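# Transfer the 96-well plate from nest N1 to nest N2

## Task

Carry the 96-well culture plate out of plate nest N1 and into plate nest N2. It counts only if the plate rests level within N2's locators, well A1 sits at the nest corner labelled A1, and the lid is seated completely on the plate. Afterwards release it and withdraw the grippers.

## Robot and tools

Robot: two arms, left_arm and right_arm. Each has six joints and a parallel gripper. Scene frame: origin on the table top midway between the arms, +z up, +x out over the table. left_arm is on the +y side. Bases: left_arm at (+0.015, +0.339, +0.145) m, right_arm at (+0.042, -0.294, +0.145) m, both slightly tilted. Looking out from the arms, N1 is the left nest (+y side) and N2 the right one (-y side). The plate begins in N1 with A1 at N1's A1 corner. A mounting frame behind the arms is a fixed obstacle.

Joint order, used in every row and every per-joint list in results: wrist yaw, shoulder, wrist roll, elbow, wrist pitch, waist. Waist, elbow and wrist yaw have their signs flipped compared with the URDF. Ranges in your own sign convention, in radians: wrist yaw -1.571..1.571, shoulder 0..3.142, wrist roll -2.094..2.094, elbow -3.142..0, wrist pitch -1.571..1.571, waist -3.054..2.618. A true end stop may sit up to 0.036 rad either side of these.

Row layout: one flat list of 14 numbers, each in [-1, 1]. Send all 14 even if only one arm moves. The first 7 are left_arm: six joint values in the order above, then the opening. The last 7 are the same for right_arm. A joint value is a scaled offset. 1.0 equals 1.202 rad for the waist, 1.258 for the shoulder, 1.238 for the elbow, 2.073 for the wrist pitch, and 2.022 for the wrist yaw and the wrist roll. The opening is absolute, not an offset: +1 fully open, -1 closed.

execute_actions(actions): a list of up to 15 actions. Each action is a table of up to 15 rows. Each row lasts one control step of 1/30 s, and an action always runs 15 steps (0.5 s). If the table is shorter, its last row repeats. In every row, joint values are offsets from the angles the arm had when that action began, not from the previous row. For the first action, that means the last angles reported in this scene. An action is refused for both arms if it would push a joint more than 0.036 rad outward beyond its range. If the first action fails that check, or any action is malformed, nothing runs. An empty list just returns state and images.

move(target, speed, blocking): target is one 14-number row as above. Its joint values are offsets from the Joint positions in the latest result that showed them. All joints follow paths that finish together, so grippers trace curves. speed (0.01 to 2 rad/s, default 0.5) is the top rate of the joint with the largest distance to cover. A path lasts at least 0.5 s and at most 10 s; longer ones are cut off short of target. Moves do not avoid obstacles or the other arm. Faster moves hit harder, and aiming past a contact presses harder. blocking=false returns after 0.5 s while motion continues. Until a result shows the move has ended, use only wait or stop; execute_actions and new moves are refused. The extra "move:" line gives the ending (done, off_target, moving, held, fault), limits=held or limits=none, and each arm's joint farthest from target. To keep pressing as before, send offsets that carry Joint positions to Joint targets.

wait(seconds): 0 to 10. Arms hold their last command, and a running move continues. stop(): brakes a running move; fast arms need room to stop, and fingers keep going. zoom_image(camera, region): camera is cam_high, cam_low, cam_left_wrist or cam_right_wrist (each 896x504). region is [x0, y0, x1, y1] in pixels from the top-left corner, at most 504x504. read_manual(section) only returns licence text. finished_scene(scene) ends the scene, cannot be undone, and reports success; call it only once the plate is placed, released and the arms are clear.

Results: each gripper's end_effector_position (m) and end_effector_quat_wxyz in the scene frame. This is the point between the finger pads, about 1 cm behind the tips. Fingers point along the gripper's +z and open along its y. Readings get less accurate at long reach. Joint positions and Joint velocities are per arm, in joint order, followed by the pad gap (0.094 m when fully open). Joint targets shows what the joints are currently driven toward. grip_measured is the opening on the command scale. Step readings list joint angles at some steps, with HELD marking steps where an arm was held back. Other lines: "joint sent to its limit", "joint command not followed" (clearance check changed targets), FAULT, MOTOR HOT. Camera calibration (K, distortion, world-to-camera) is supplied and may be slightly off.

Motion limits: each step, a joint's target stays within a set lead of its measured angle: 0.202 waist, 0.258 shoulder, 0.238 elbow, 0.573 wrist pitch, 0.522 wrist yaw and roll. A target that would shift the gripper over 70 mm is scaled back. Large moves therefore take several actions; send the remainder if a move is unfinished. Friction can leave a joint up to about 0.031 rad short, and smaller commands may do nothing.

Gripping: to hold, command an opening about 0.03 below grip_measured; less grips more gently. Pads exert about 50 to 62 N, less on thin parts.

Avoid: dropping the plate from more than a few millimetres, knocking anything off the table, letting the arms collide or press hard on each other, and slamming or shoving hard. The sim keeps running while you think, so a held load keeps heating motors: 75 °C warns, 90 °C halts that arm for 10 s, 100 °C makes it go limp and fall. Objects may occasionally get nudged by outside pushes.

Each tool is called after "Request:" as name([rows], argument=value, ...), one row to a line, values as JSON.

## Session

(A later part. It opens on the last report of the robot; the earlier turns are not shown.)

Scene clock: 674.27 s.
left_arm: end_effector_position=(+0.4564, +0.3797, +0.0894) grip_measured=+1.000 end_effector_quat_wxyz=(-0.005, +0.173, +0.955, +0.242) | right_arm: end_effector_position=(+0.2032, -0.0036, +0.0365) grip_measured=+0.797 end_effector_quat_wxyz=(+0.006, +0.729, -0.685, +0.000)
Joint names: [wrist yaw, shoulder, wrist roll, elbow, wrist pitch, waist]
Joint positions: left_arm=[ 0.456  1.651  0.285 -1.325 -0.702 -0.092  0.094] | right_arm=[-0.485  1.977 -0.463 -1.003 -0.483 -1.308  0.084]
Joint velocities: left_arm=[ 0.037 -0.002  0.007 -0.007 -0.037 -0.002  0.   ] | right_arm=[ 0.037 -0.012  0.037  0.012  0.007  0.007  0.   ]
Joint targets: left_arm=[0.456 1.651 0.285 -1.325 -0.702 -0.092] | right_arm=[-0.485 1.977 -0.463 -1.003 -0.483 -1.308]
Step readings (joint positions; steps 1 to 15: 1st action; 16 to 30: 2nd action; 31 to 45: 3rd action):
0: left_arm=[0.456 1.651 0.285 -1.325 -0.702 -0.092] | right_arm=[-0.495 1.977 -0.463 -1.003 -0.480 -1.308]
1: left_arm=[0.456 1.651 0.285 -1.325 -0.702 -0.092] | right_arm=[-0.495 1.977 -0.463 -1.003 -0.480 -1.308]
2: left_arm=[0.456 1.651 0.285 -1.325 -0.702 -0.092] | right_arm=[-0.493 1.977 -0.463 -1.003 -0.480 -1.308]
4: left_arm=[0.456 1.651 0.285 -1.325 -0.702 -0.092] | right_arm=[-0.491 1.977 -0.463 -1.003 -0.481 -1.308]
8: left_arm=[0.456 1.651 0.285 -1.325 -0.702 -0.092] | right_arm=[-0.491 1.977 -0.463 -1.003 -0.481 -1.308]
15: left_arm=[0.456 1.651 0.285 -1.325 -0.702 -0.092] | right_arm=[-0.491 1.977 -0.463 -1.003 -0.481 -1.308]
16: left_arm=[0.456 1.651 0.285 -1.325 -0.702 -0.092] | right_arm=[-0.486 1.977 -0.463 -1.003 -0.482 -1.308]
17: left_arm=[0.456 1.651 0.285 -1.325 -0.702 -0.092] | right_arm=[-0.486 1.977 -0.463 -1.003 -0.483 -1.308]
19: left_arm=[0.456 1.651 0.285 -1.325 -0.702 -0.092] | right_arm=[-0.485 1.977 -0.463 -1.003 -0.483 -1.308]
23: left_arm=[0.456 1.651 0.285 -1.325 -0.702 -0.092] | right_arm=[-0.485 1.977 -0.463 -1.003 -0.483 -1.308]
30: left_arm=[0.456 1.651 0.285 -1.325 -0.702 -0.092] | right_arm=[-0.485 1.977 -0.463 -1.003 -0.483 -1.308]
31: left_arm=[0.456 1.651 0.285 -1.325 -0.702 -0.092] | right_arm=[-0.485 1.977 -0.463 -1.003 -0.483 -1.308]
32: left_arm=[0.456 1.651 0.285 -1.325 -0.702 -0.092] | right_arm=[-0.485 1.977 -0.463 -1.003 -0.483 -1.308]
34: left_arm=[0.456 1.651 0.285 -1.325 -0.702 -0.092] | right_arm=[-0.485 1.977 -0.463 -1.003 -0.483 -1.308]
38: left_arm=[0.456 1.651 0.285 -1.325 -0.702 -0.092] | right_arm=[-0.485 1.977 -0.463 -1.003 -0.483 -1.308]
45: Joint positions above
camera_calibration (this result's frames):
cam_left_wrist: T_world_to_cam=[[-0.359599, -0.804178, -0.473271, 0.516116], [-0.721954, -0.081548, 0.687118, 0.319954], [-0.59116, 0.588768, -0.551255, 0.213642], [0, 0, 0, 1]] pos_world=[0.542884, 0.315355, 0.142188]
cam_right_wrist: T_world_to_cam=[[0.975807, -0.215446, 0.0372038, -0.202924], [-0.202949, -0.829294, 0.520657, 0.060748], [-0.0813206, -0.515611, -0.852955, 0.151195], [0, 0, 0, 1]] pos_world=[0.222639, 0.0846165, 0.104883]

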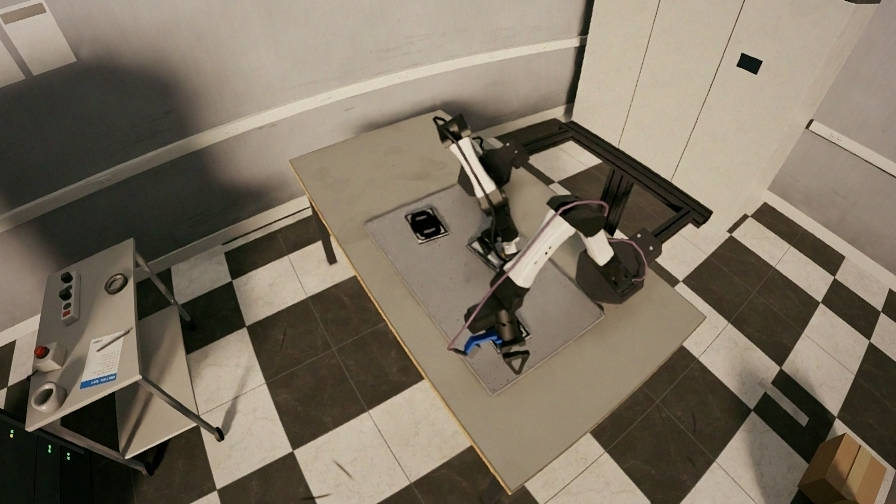

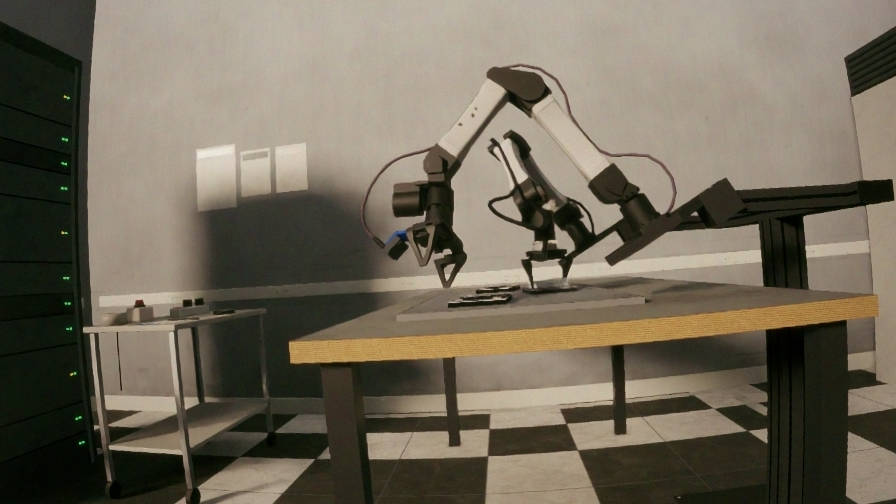

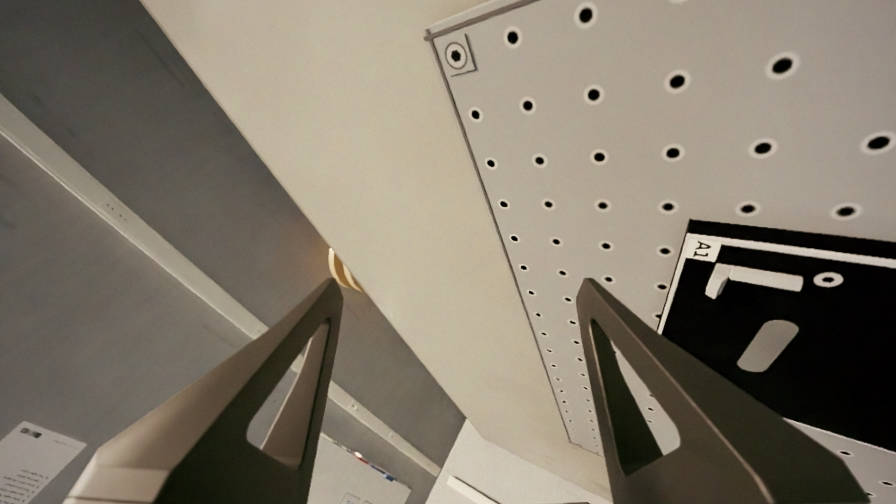

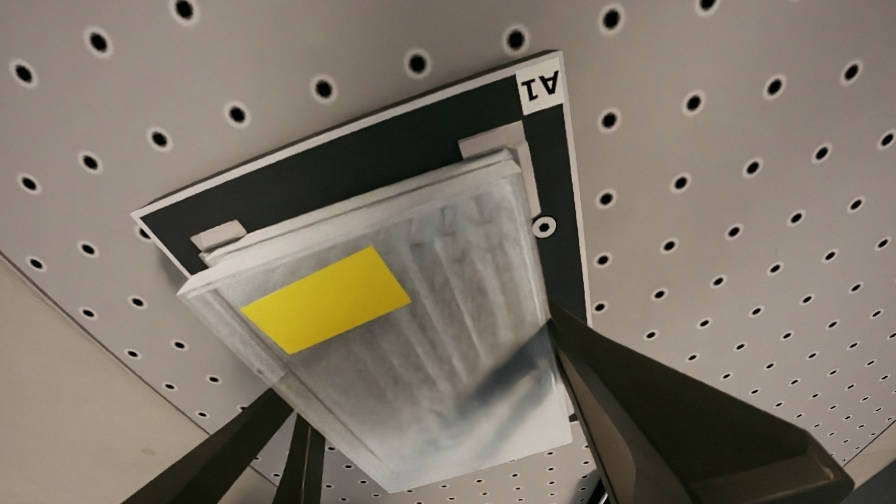

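Request:
move(target=[0,0,0,0,0,0,1,0,-0.035,0,-0.02,-0.018,-0.016,0.75], speed=0.03)

Request:
zoom_image(camera="cam_low", region=[490,240,620,310])

Scene clock: 681.13 s.
left_arm: end_effector_position=(+0.4564, +0.3797, +0.0894) grip_measured=+1.000 end_effector_quat_wxyz=(-0.005, +0.173, +0.955, +0.242) | right_arm: end_effector_position=(+0.2030, -0.0040, +0.0425) grip_measured=+0.797 end_effector_quat_wxyz=(+0.005, +0.732, -0.682, -0.000)
Joint names: [wrist yaw, shoulder, wrist roll, elbow, wrist pitch, waist]
Joint positions: left_arm=[ 0.456  1.651  0.285 -1.325 -0.702 -0.092  0.094] | right_arm=[-0.485  1.959 -0.463 -1.003 -0.503 -1.316  0.084]
Joint velocities: left_arm=[-0.007 -0.007  0.007  0.022  0.066 -0.007  0.   ] | right_arm=[ 0.022 -0.002 -0.037  0.002 -0.051  0.007  0.001]
Joint targets: left_arm=[0.456 1.651 0.285 -1.325 -0.702 -0.092] | right_arm=[-0.485 1.933 -0.463 -1.028 -0.520 -1.327]
move: off_target (right_arm); limits=none; left_arm: farthest joint: the waist, 0.000 radians from its target (0.000 radians at the start); right_arm: farthest joint: the shoulder, 0.026 radians from its target (0.044 radians at the start)
camera_calibration (this result's frames):
cam_left_wrist: T_world_to_cam=[[-0.359599, -0.804178, -0.473271, 0.516116], [-0.721954, -0.081548, 0.687118, 0.319954], [-0.59116, 0.588768, -0.551255, 0.213642], [0, 0, 0, 1]] pos_world=[0.542884, 0.315355, 0.142188]
cam_right_wrist: T_world_to_cam=[[0.977554, -0.207482, 0.0365939, -0.203338], [-0.19605, -0.832217, 0.518632, 0.0559163], [-0.0771528, -0.514165, -0.854214, 0.155272], [0, 0, 0, 1]] pos_world=[0.221716, 0.0841807, 0.111076]

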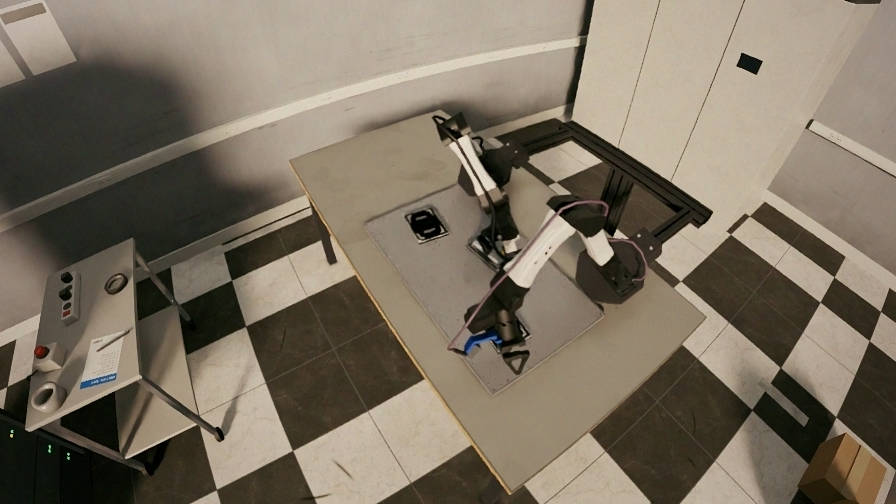

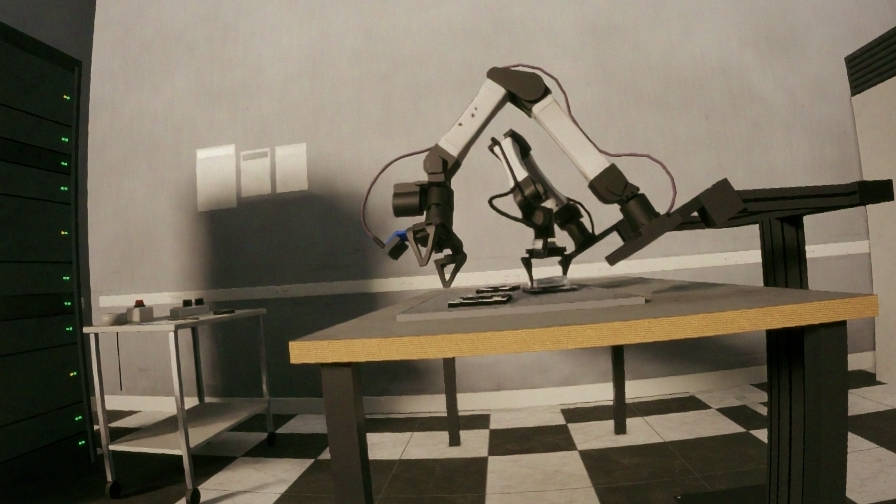

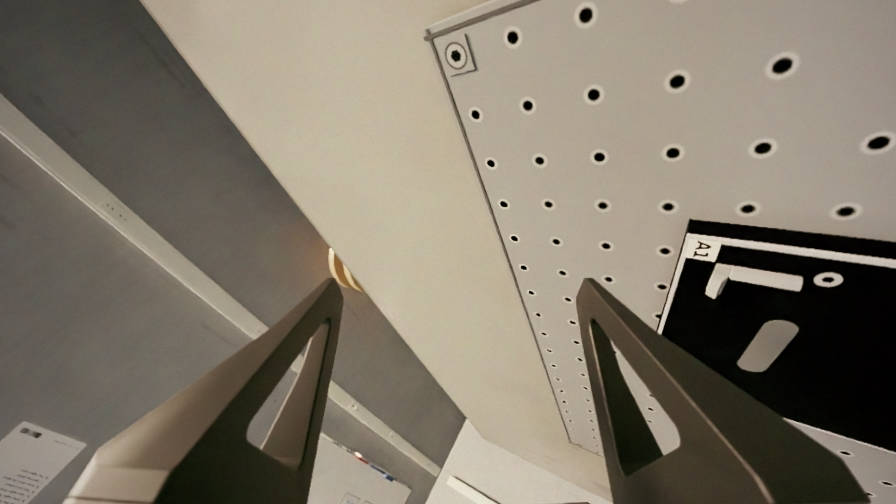

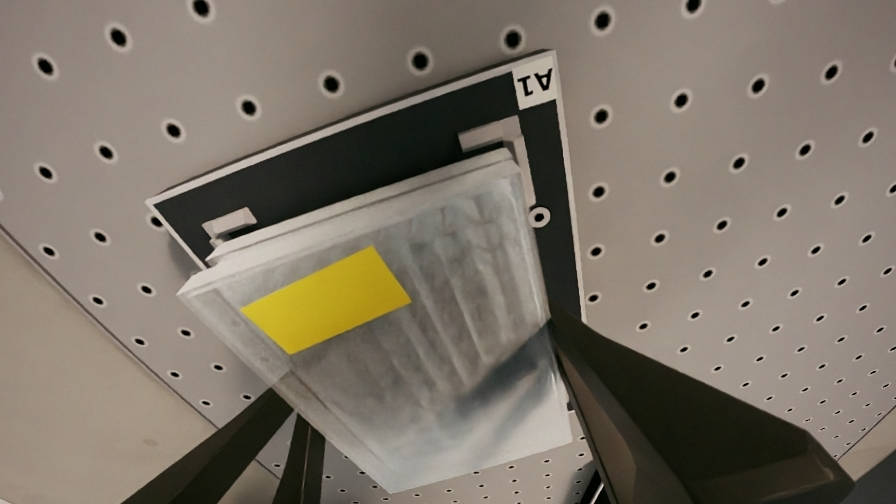

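Region (490, 240, 620, 310) of cam_low's 896x504 image, scaled by 3.877, with more detail than that image has; it fills the top 271 rows of this view, and the rest is white.

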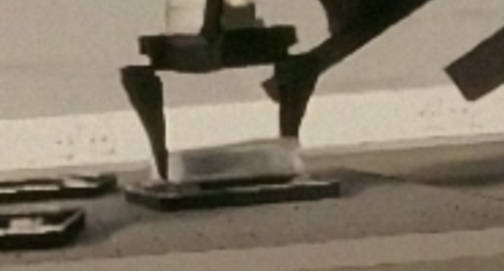

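Request:
move(target=[0,0,0,0,0,0,1,0,-0.075,0,-0.042,-0.048,-0.036,0.75], speed=0.08)

Scene clock: 690.97 s.
left_arm: end_effector_position=(+0.4564, +0.3797, +0.0894) grip_measured=+1.000 end_effector_quat_wxyz=(-0.005, +0.173, +0.955, +0.242) | right_arm: end_effector_position=(+0.2073, +0.0008, +0.0698) grip_measured=+0.797 end_effector_quat_wxyz=(-0.007, +0.739, -0.674, -0.007)
Joint names: [wrist yaw, shoulder, wrist roll, elbow, wrist pitch, waist]
Joint positions: left_arm=[ 0.456  1.651  0.285 -1.325 -0.702 -0.092  0.094] | right_arm=[-0.485  1.889 -0.463 -1.029 -0.585 -1.348  0.084]
Joint velocities: left_arm=[-0.037 -0.007 -0.066 -0.002  0.066  0.007  0.   ] | right_arm=[-0.051  0.007  0.007  0.012  0.007  0.007  0.   ]
Joint targets: left_arm=[0.456 1.651 0.285 -1.325 -0.702 -0.092] | right_arm=[-0.485 1.865 -0.463 -1.055 -0.602 -1.359]
move: off_target (right_arm); limits=none; left_arm: farthest joint: the waist, 0.000 radians from its target (0.000 radians at the start); right_arm: farthest joint: the elbow, 0.026 radians from its target (0.052 radians at the start)
camera_calibration (this result's frames):
cam_left_wrist: T_world_to_cam=[[-0.359599, -0.804178, -0.473271, 0.516116], [-0.721954, -0.081548, 0.687118, 0.319954], [-0.59116, 0.588768, -0.551255, 0.213642], [0, 0, 0, 1]] pos_world=[0.542884, 0.315355, 0.142188]
cam_right_wrist: T_world_to_cam=[[0.981707, -0.186622, 0.0377389, -0.208552], [-0.180566, -0.849655, 0.495461, 0.0450245], [-0.060399, -0.493212, -0.86781, 0.178873], [0, 0, 0, 1]] pos_world=[0.223671, 0.0875572, 0.140791]

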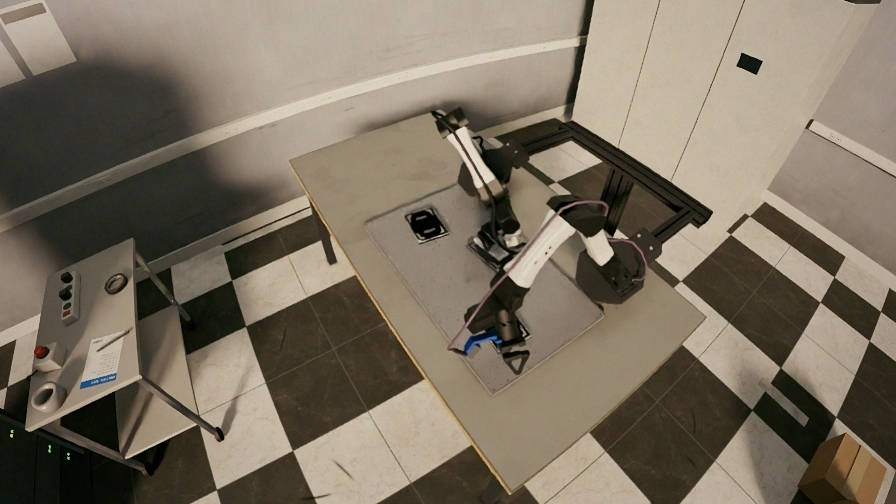

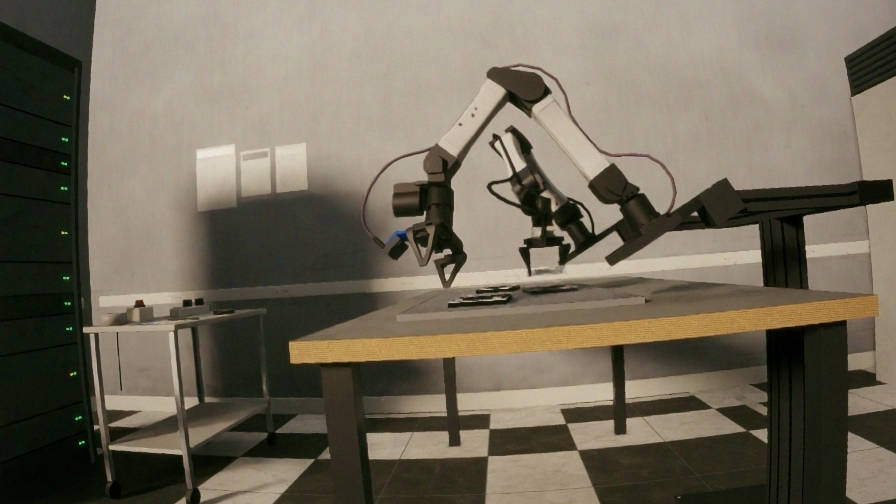

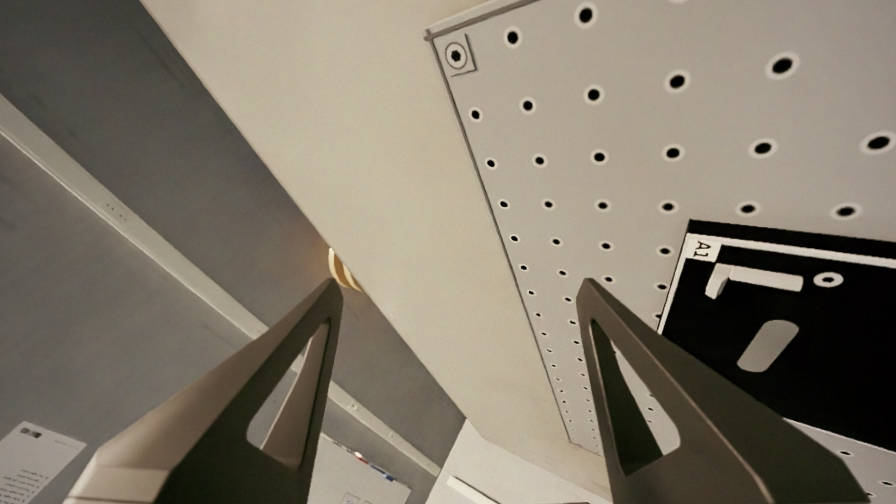

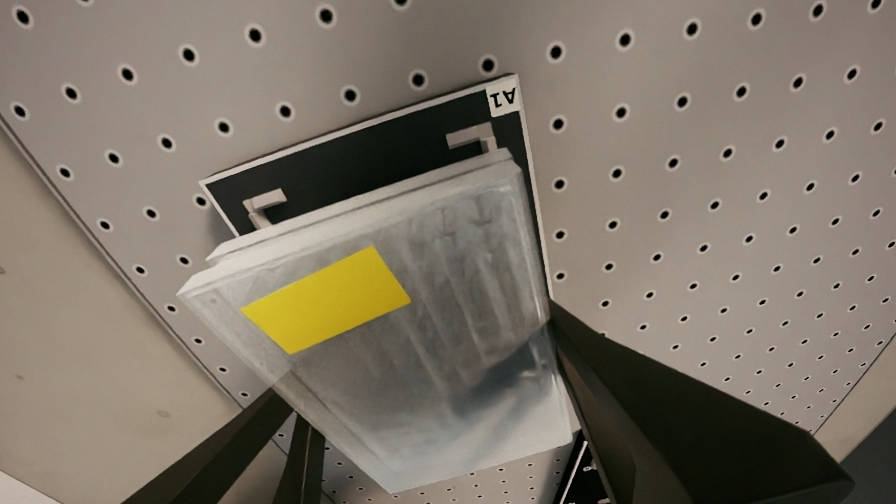

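Request:
move(target=[0,0,0,0,0,0,1,0.171,-0.511,-0.419,0.221,-0.01,0.897,0.75], speed=0.25)

Scene clock: 699.87 s.
left_arm: end_effector_position=(+0.4564, +0.3797, +0.0894) grip_measured=+1.000 end_effector_quat_wxyz=(-0.005, +0.173, +0.955, +0.242) | right_arm: end_effector_position=(+0.3476, -0.2700, +0.0788) grip_measured=+0.797 end_effector_quat_wxyz=(-0.000, +0.655, -0.756, +0.002)
Joint names: [wrist yaw, shoulder, wrist roll, elbow, wrist pitch, waist]
Joint positions: left_arm=[ 0.456  1.651  0.285 -1.325 -0.702 -0.092  0.094] | right_arm=[-0.149  1.271 -1.299 -0.777 -0.591 -0.277  0.084]
Joint velocities: left_arm=[ 0.051  0.002  0.022  0.002 -0.095  0.017  0.   ] | right_arm=[-0.007 -0.007 -0.066  0.002  0.037  0.007 -0.   ]
Joint targets: left_arm=[0.456 1.651 0.285 -1.325 -0.702 -0.092] | right_arm=[-0.139 1.247 -1.310 -0.756 -0.606 -0.270]
move: off_target (right_arm); limits=none; left_arm: farthest joint: the waist, 0.000 radians from its target (0.000 radians at the start); right_arm: farthest joint: the shoulder, 0.025 radians from its target (0.643 radians at the start)
camera_calibration (this result's frames):
cam_left_wrist: T_world_to_cam=[[-0.359599, -0.804178, -0.473271, 0.516116], [-0.721954, -0.081548, 0.687118, 0.319954], [-0.59116, 0.588768, -0.551255, 0.213642], [0, 0, 0, 1]] pos_world=[0.542884, 0.315355, 0.142188]
cam_right_wrist: T_world_to_cam=[[0.910809, -0.410257, 0.0460115, -0.433482], [-0.374031, -0.772898, 0.512571, -0.0776139], [-0.174724, -0.484064, -0.857411, 0.102965], [0, 0, 0, 1]] pos_world=[0.38378, -0.187985, 0.148011]

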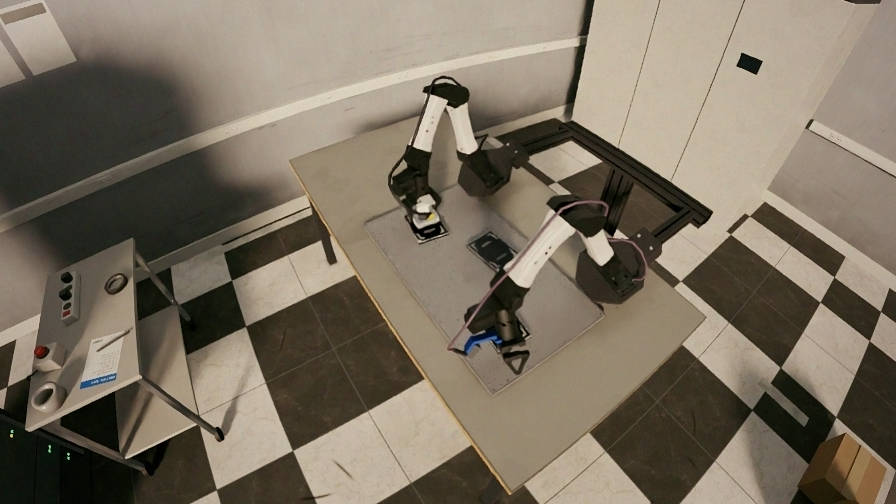

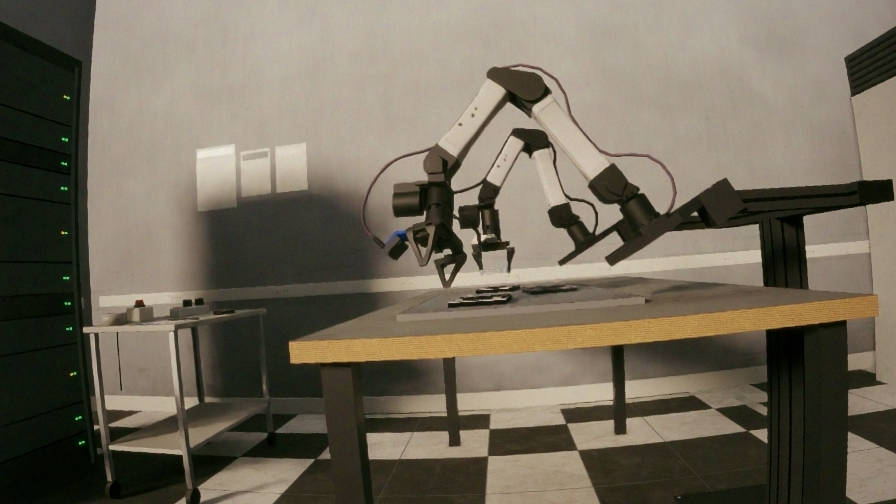

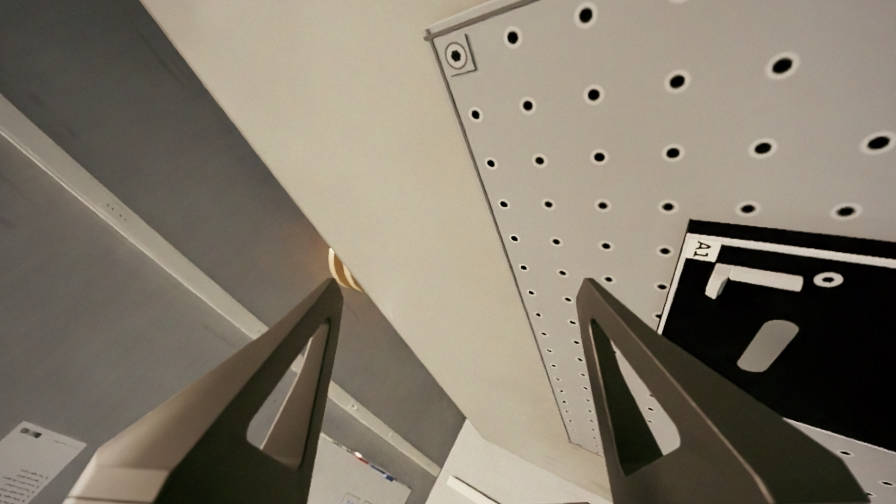

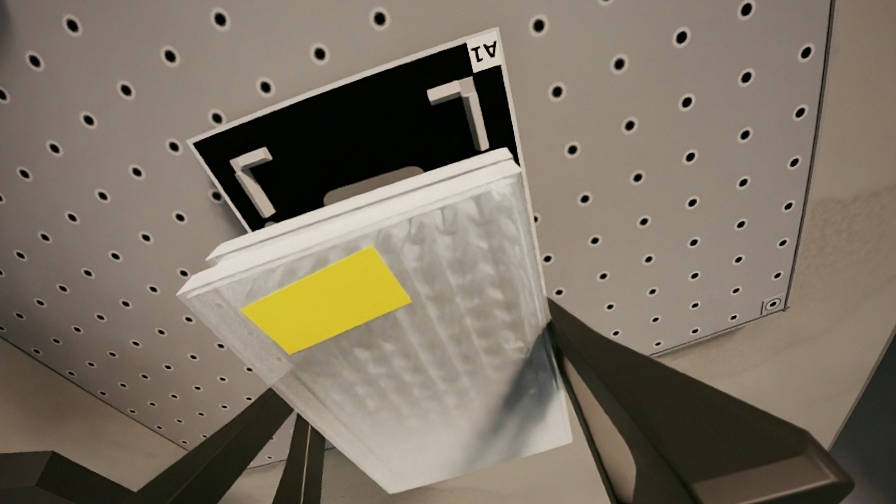

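Request:
move(target=[0,0,0,0,0,0,1,-0.01,0.079,0.018,0.048,0.061,-0.034,0.75], speed=0.08)

Scene clock: 715.57 s.
left_arm: end_effector_position=(+0.4564, +0.3797, +0.0894) grip_measured=+1.000 end_effector_quat_wxyz=(-0.005, +0.173, +0.955, +0.242) | right_arm: end_effector_position=(+0.3423, -0.2581, +0.0533) grip_measured=+0.797 end_effector_quat_wxyz=(+0.002, +0.657, -0.754, -0.004)
Joint names: [wrist yaw, shoulder, wrist roll, elbow, wrist pitch, waist]
Joint positions: left_arm=[ 0.456  1.651  0.285 -1.325 -0.702 -0.092  0.094] | right_arm=[-0.157  1.356 -1.273 -0.737 -0.481 -0.309  0.084]
Joint velocities: left_arm=[-0.007 -0.027 -0.11   0.002 -0.022  0.002  0.   ] | right_arm=[ 0.007 -0.012  0.007 -0.002  0.007  0.017  0.   ]
Joint targets: left_arm=[0.456 1.651 0.285 -1.325 -0.702 -0.092] | right_arm=[-0.169 1.370 -1.262 -0.717 -0.465 -0.318]
move: done; limits=none; left_arm: farthest joint: the waist, 0.000 radians from its target (0.000 radians at the start); right_arm: farthest joint: the elbow, 0.019 radians from its target (0.059 radians at the start)
camera_calibration (this result's frames):
cam_left_wrist: T_world_to_cam=[[-0.359599, -0.804178, -0.473271, 0.516116], [-0.721954, -0.081548, 0.687118, 0.319954], [-0.59116, 0.588768, -0.551255, 0.213642], [0, 0, 0, 1]] pos_world=[0.542884, 0.315355, 0.142188]
cam_right_wrist: T_world_to_cam=[[0.913351, -0.405785, 0.0335907, -0.421686], [-0.364302, -0.777552, 0.51254, -0.0618278], [-0.181863, -0.480366, -0.858006, 0.0893794], [0, 0, 0, 1]] pos_world=[0.378879, -0.176254, 0.122542]

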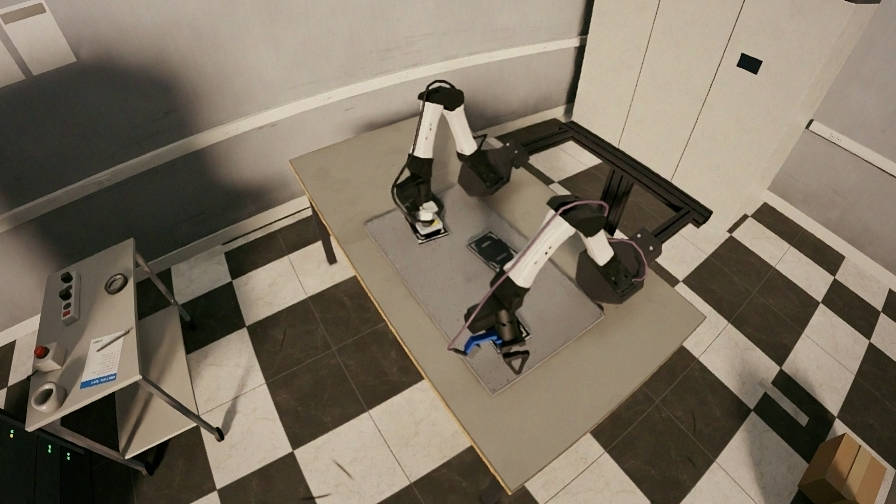

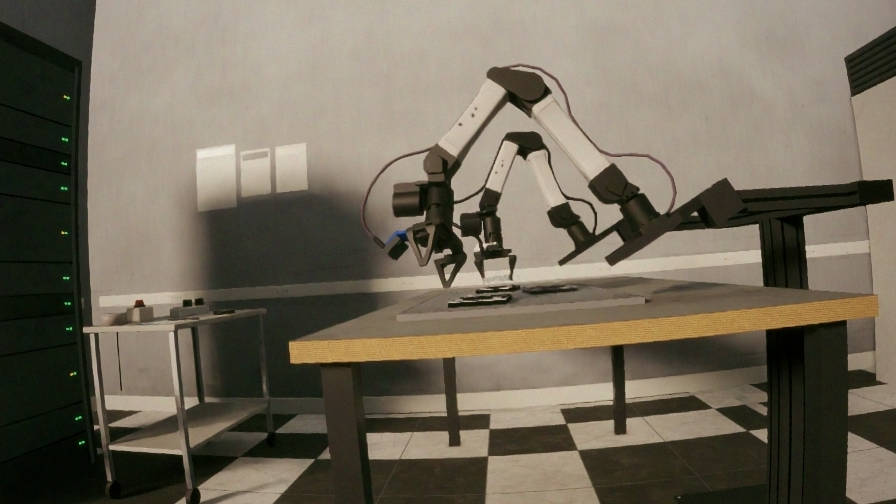

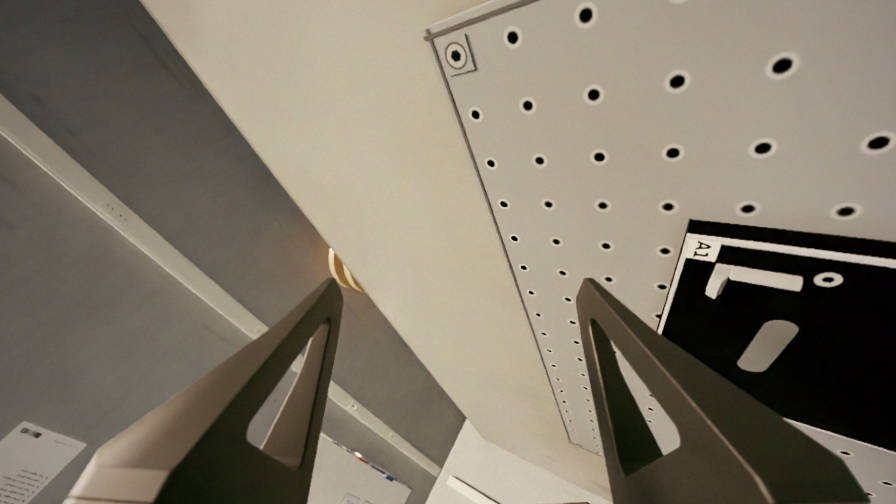

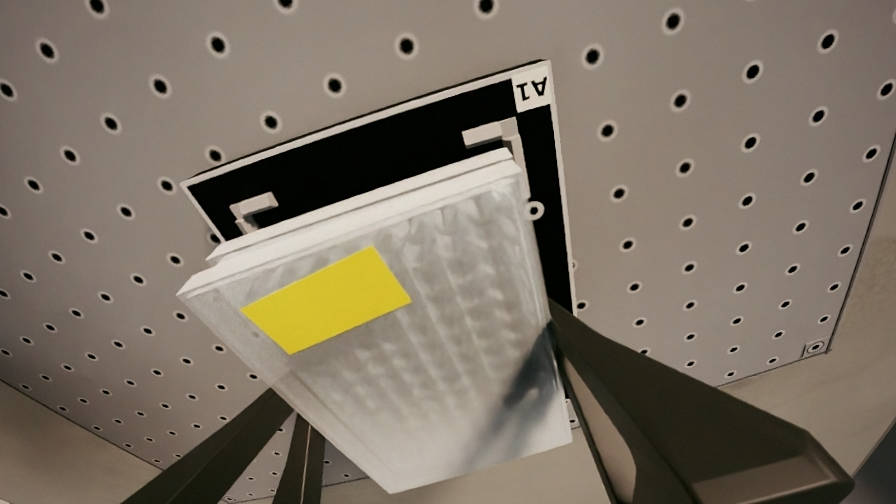

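Request:
move(target=[0,0,0,0,0,0,1,0,0.06,0,0.033,0.046,0.014,0.75], speed=0.03)

Scene clock: 728.67 s.
left_arm: end_effector_position=(+0.4564, +0.3797, +0.0894) grip_measured=+1.000 end_effector_quat_wxyz=(-0.005, +0.173, +0.955, +0.242) | right_arm: end_effector_position=(+0.3453, -0.2577, +0.0404) grip_measured=+0.797 end_effector_quat_wxyz=(-0.001, +0.654, -0.757, +0.001)
Joint names: [wrist yaw, shoulder, wrist roll, elbow, wrist pitch, waist]
Joint positions: left_arm=[ 0.456  1.651  0.285 -1.325 -0.702 -0.092  0.094] | right_arm=[-0.158  1.403 -1.273 -0.726 -0.411 -0.303  0.084]
Joint velocities: left_arm=[ 0.007  0.002 -0.037  0.002 -0.022 -0.002  0.   ] | right_arm=[-0.051 -0.017  0.007 -0.002 -0.007  0.007  0.   ]
Joint targets: left_arm=[0.456 1.651 0.285 -1.325 -0.702 -0.092] | right_arm=[-0.156 1.431 -1.273 -0.696 -0.386 -0.293]
move: off_target (right_arm); limits=none; left_arm: farthest joint: the waist, 0.000 radians from its target (0.000 radians at the start); right_arm: farthest joint: the elbow, 0.029 radians from its target (0.041 radians at the start)
camera_calibration (this result's frames):
cam_left_wrist: T_world_to_cam=[[-0.359599, -0.804178, -0.473271, 0.516116], [-0.721954, -0.081548, 0.687118, 0.319954], [-0.59116, 0.588768, -0.551255, 0.213642], [0, 0, 0, 1]] pos_world=[0.542884, 0.315355, 0.142188]
cam_right_wrist: T_world_to_cam=[[0.910038, -0.412164, 0.0441783, -0.424748], [-0.375207, -0.773723, 0.510463, -0.0489192], [-0.176213, -0.481117, -0.858764, 0.0768799], [0, 0, 0, 1]] pos_world=[0.381729, -0.175927, 0.109758]

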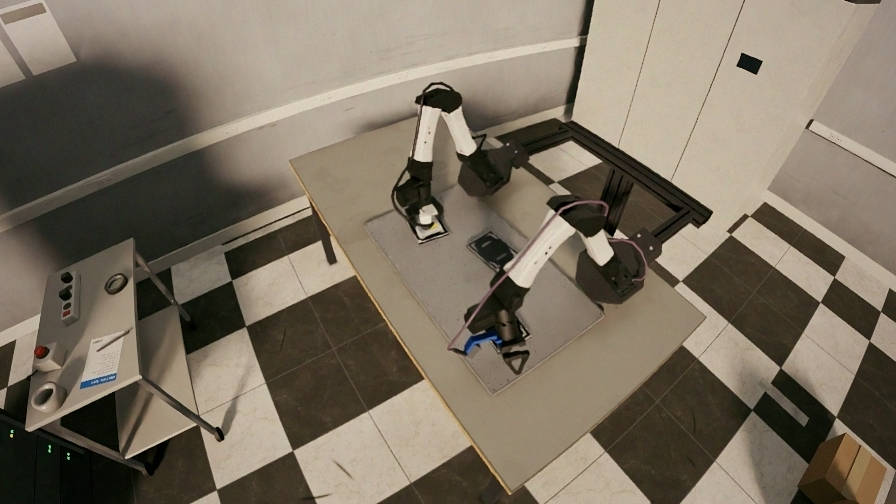

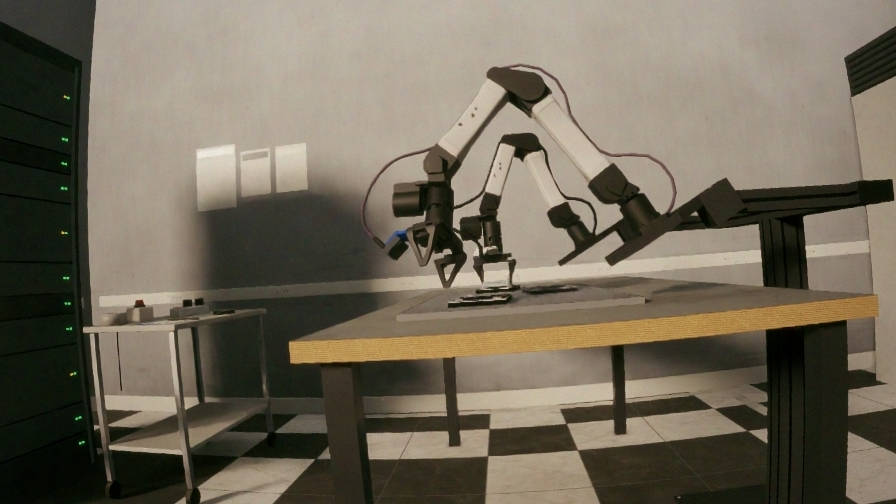

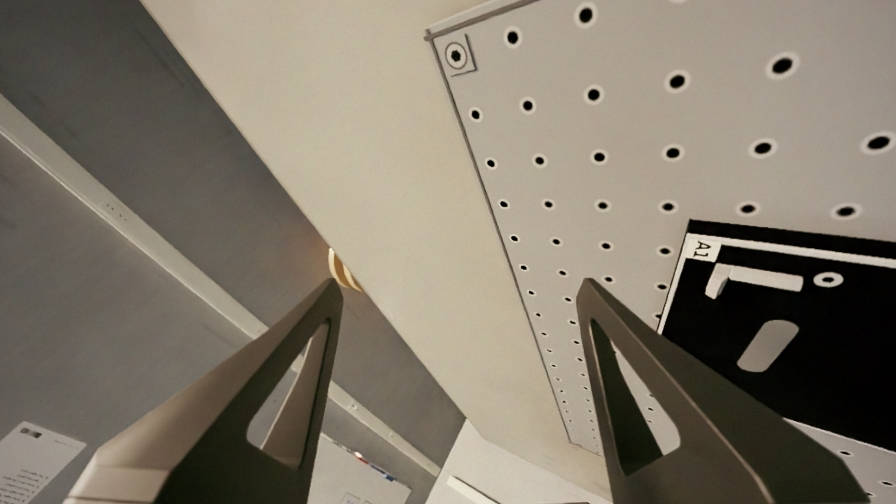

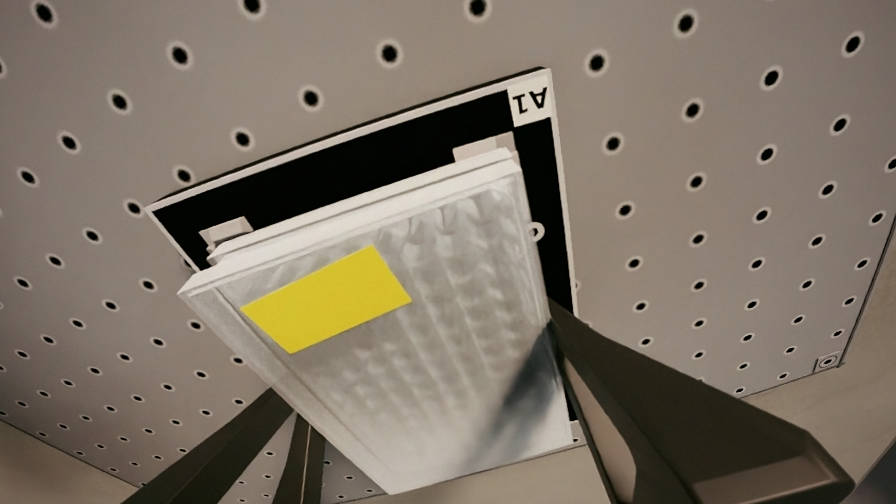

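Request:
move(target=[0,0,0,0,0,0,1,0,-0.035,0,0.012,-0.019,0,0.75], speed=0.03)

Scene clock: 741.50 s.
left_arm: end_effector_position=(+0.4564, +0.3797, +0.0894) grip_measured=+1.000 end_effector_quat_wxyz=(-0.005, +0.173, +0.955, +0.242) | right_arm: end_effector_position=(+0.3434, -0.2587, +0.0447) grip_measured=+0.797 end_effector_quat_wxyz=(+0.001, +0.654, -0.756, -0.001)
Joint names: [wrist yaw, shoulder, wrist roll, elbow, wrist pitch, waist]
Joint positions: left_arm=[ 0.456  1.651  0.285 -1.325 -0.702 -0.092  0.094] | right_arm=[-0.158  1.385 -1.273 -0.726 -0.434 -0.303  0.084]
Joint velocities: left_arm=[ 0.022  0.007  0.022 -0.002 -0.051  0.002  0.   ] | right_arm=[-0.007 -0.012 -0.051  0.007 -0.022 -0.012 -0.   ]
Joint targets: left_arm=[0.456 1.651 0.285 -1.325 -0.702 -0.092] | right_arm=[-0.158 1.359 -1.273 -0.711 -0.451 -0.303]
move: off_target (right_arm); limits=none; left_arm: farthest joint: the waist, 0.000 radians from its target (0.000 radians at the start); right_arm: farthest joint: the shoulder, 0.026 radians from its target (0.044 radians at the start)
camera_calibration (this result's frames):
cam_left_wrist: T_world_to_cam=[[-0.359599, -0.804178, -0.473271, 0.516116], [-0.721954, -0.081548, 0.687118, 0.319954], [-0.59116, 0.588768, -0.551255, 0.213642], [0, 0, 0, 1]] pos_world=[0.542884, 0.315355, 0.142188]
cam_right_wrist: T_world_to_cam=[[0.910483, -0.411537, 0.0407097, -0.423463], [-0.372601, -0.773647, 0.512483, -0.0535605], [-0.179411, -0.481775, -0.857732, 0.0806639], [0, 0, 0, 1]] pos_world=[0.380071, -0.176846, 0.113876]

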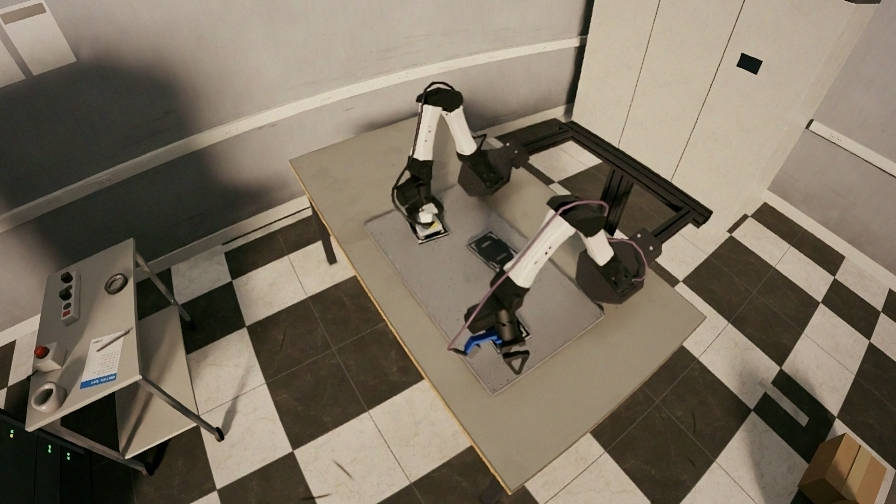

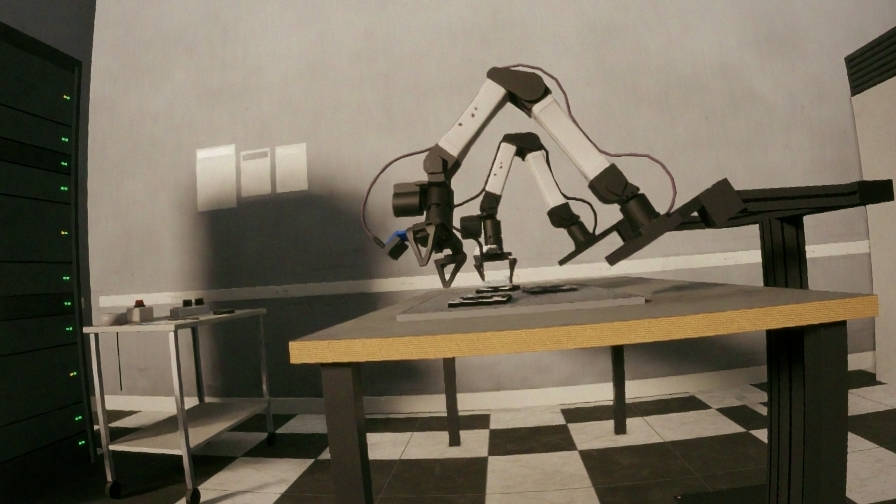

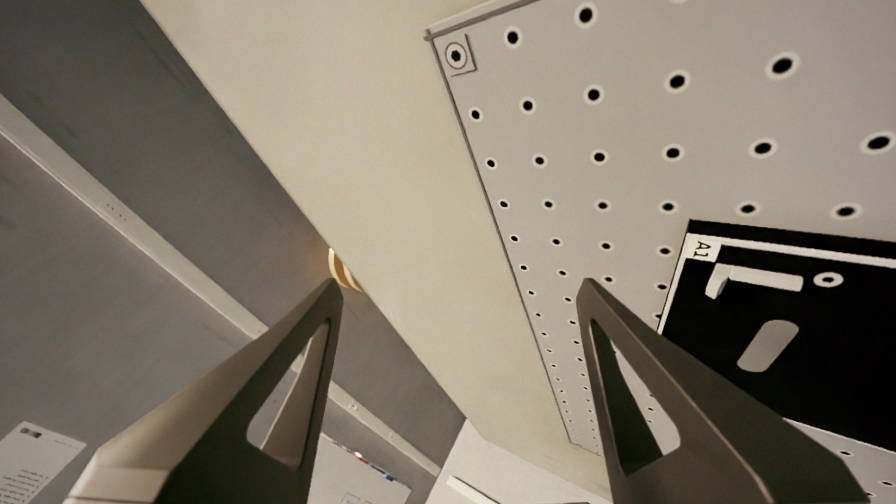

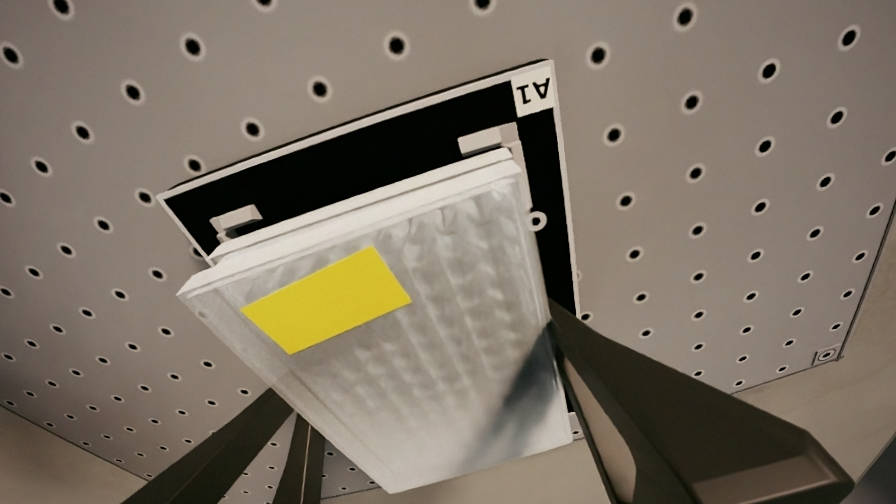

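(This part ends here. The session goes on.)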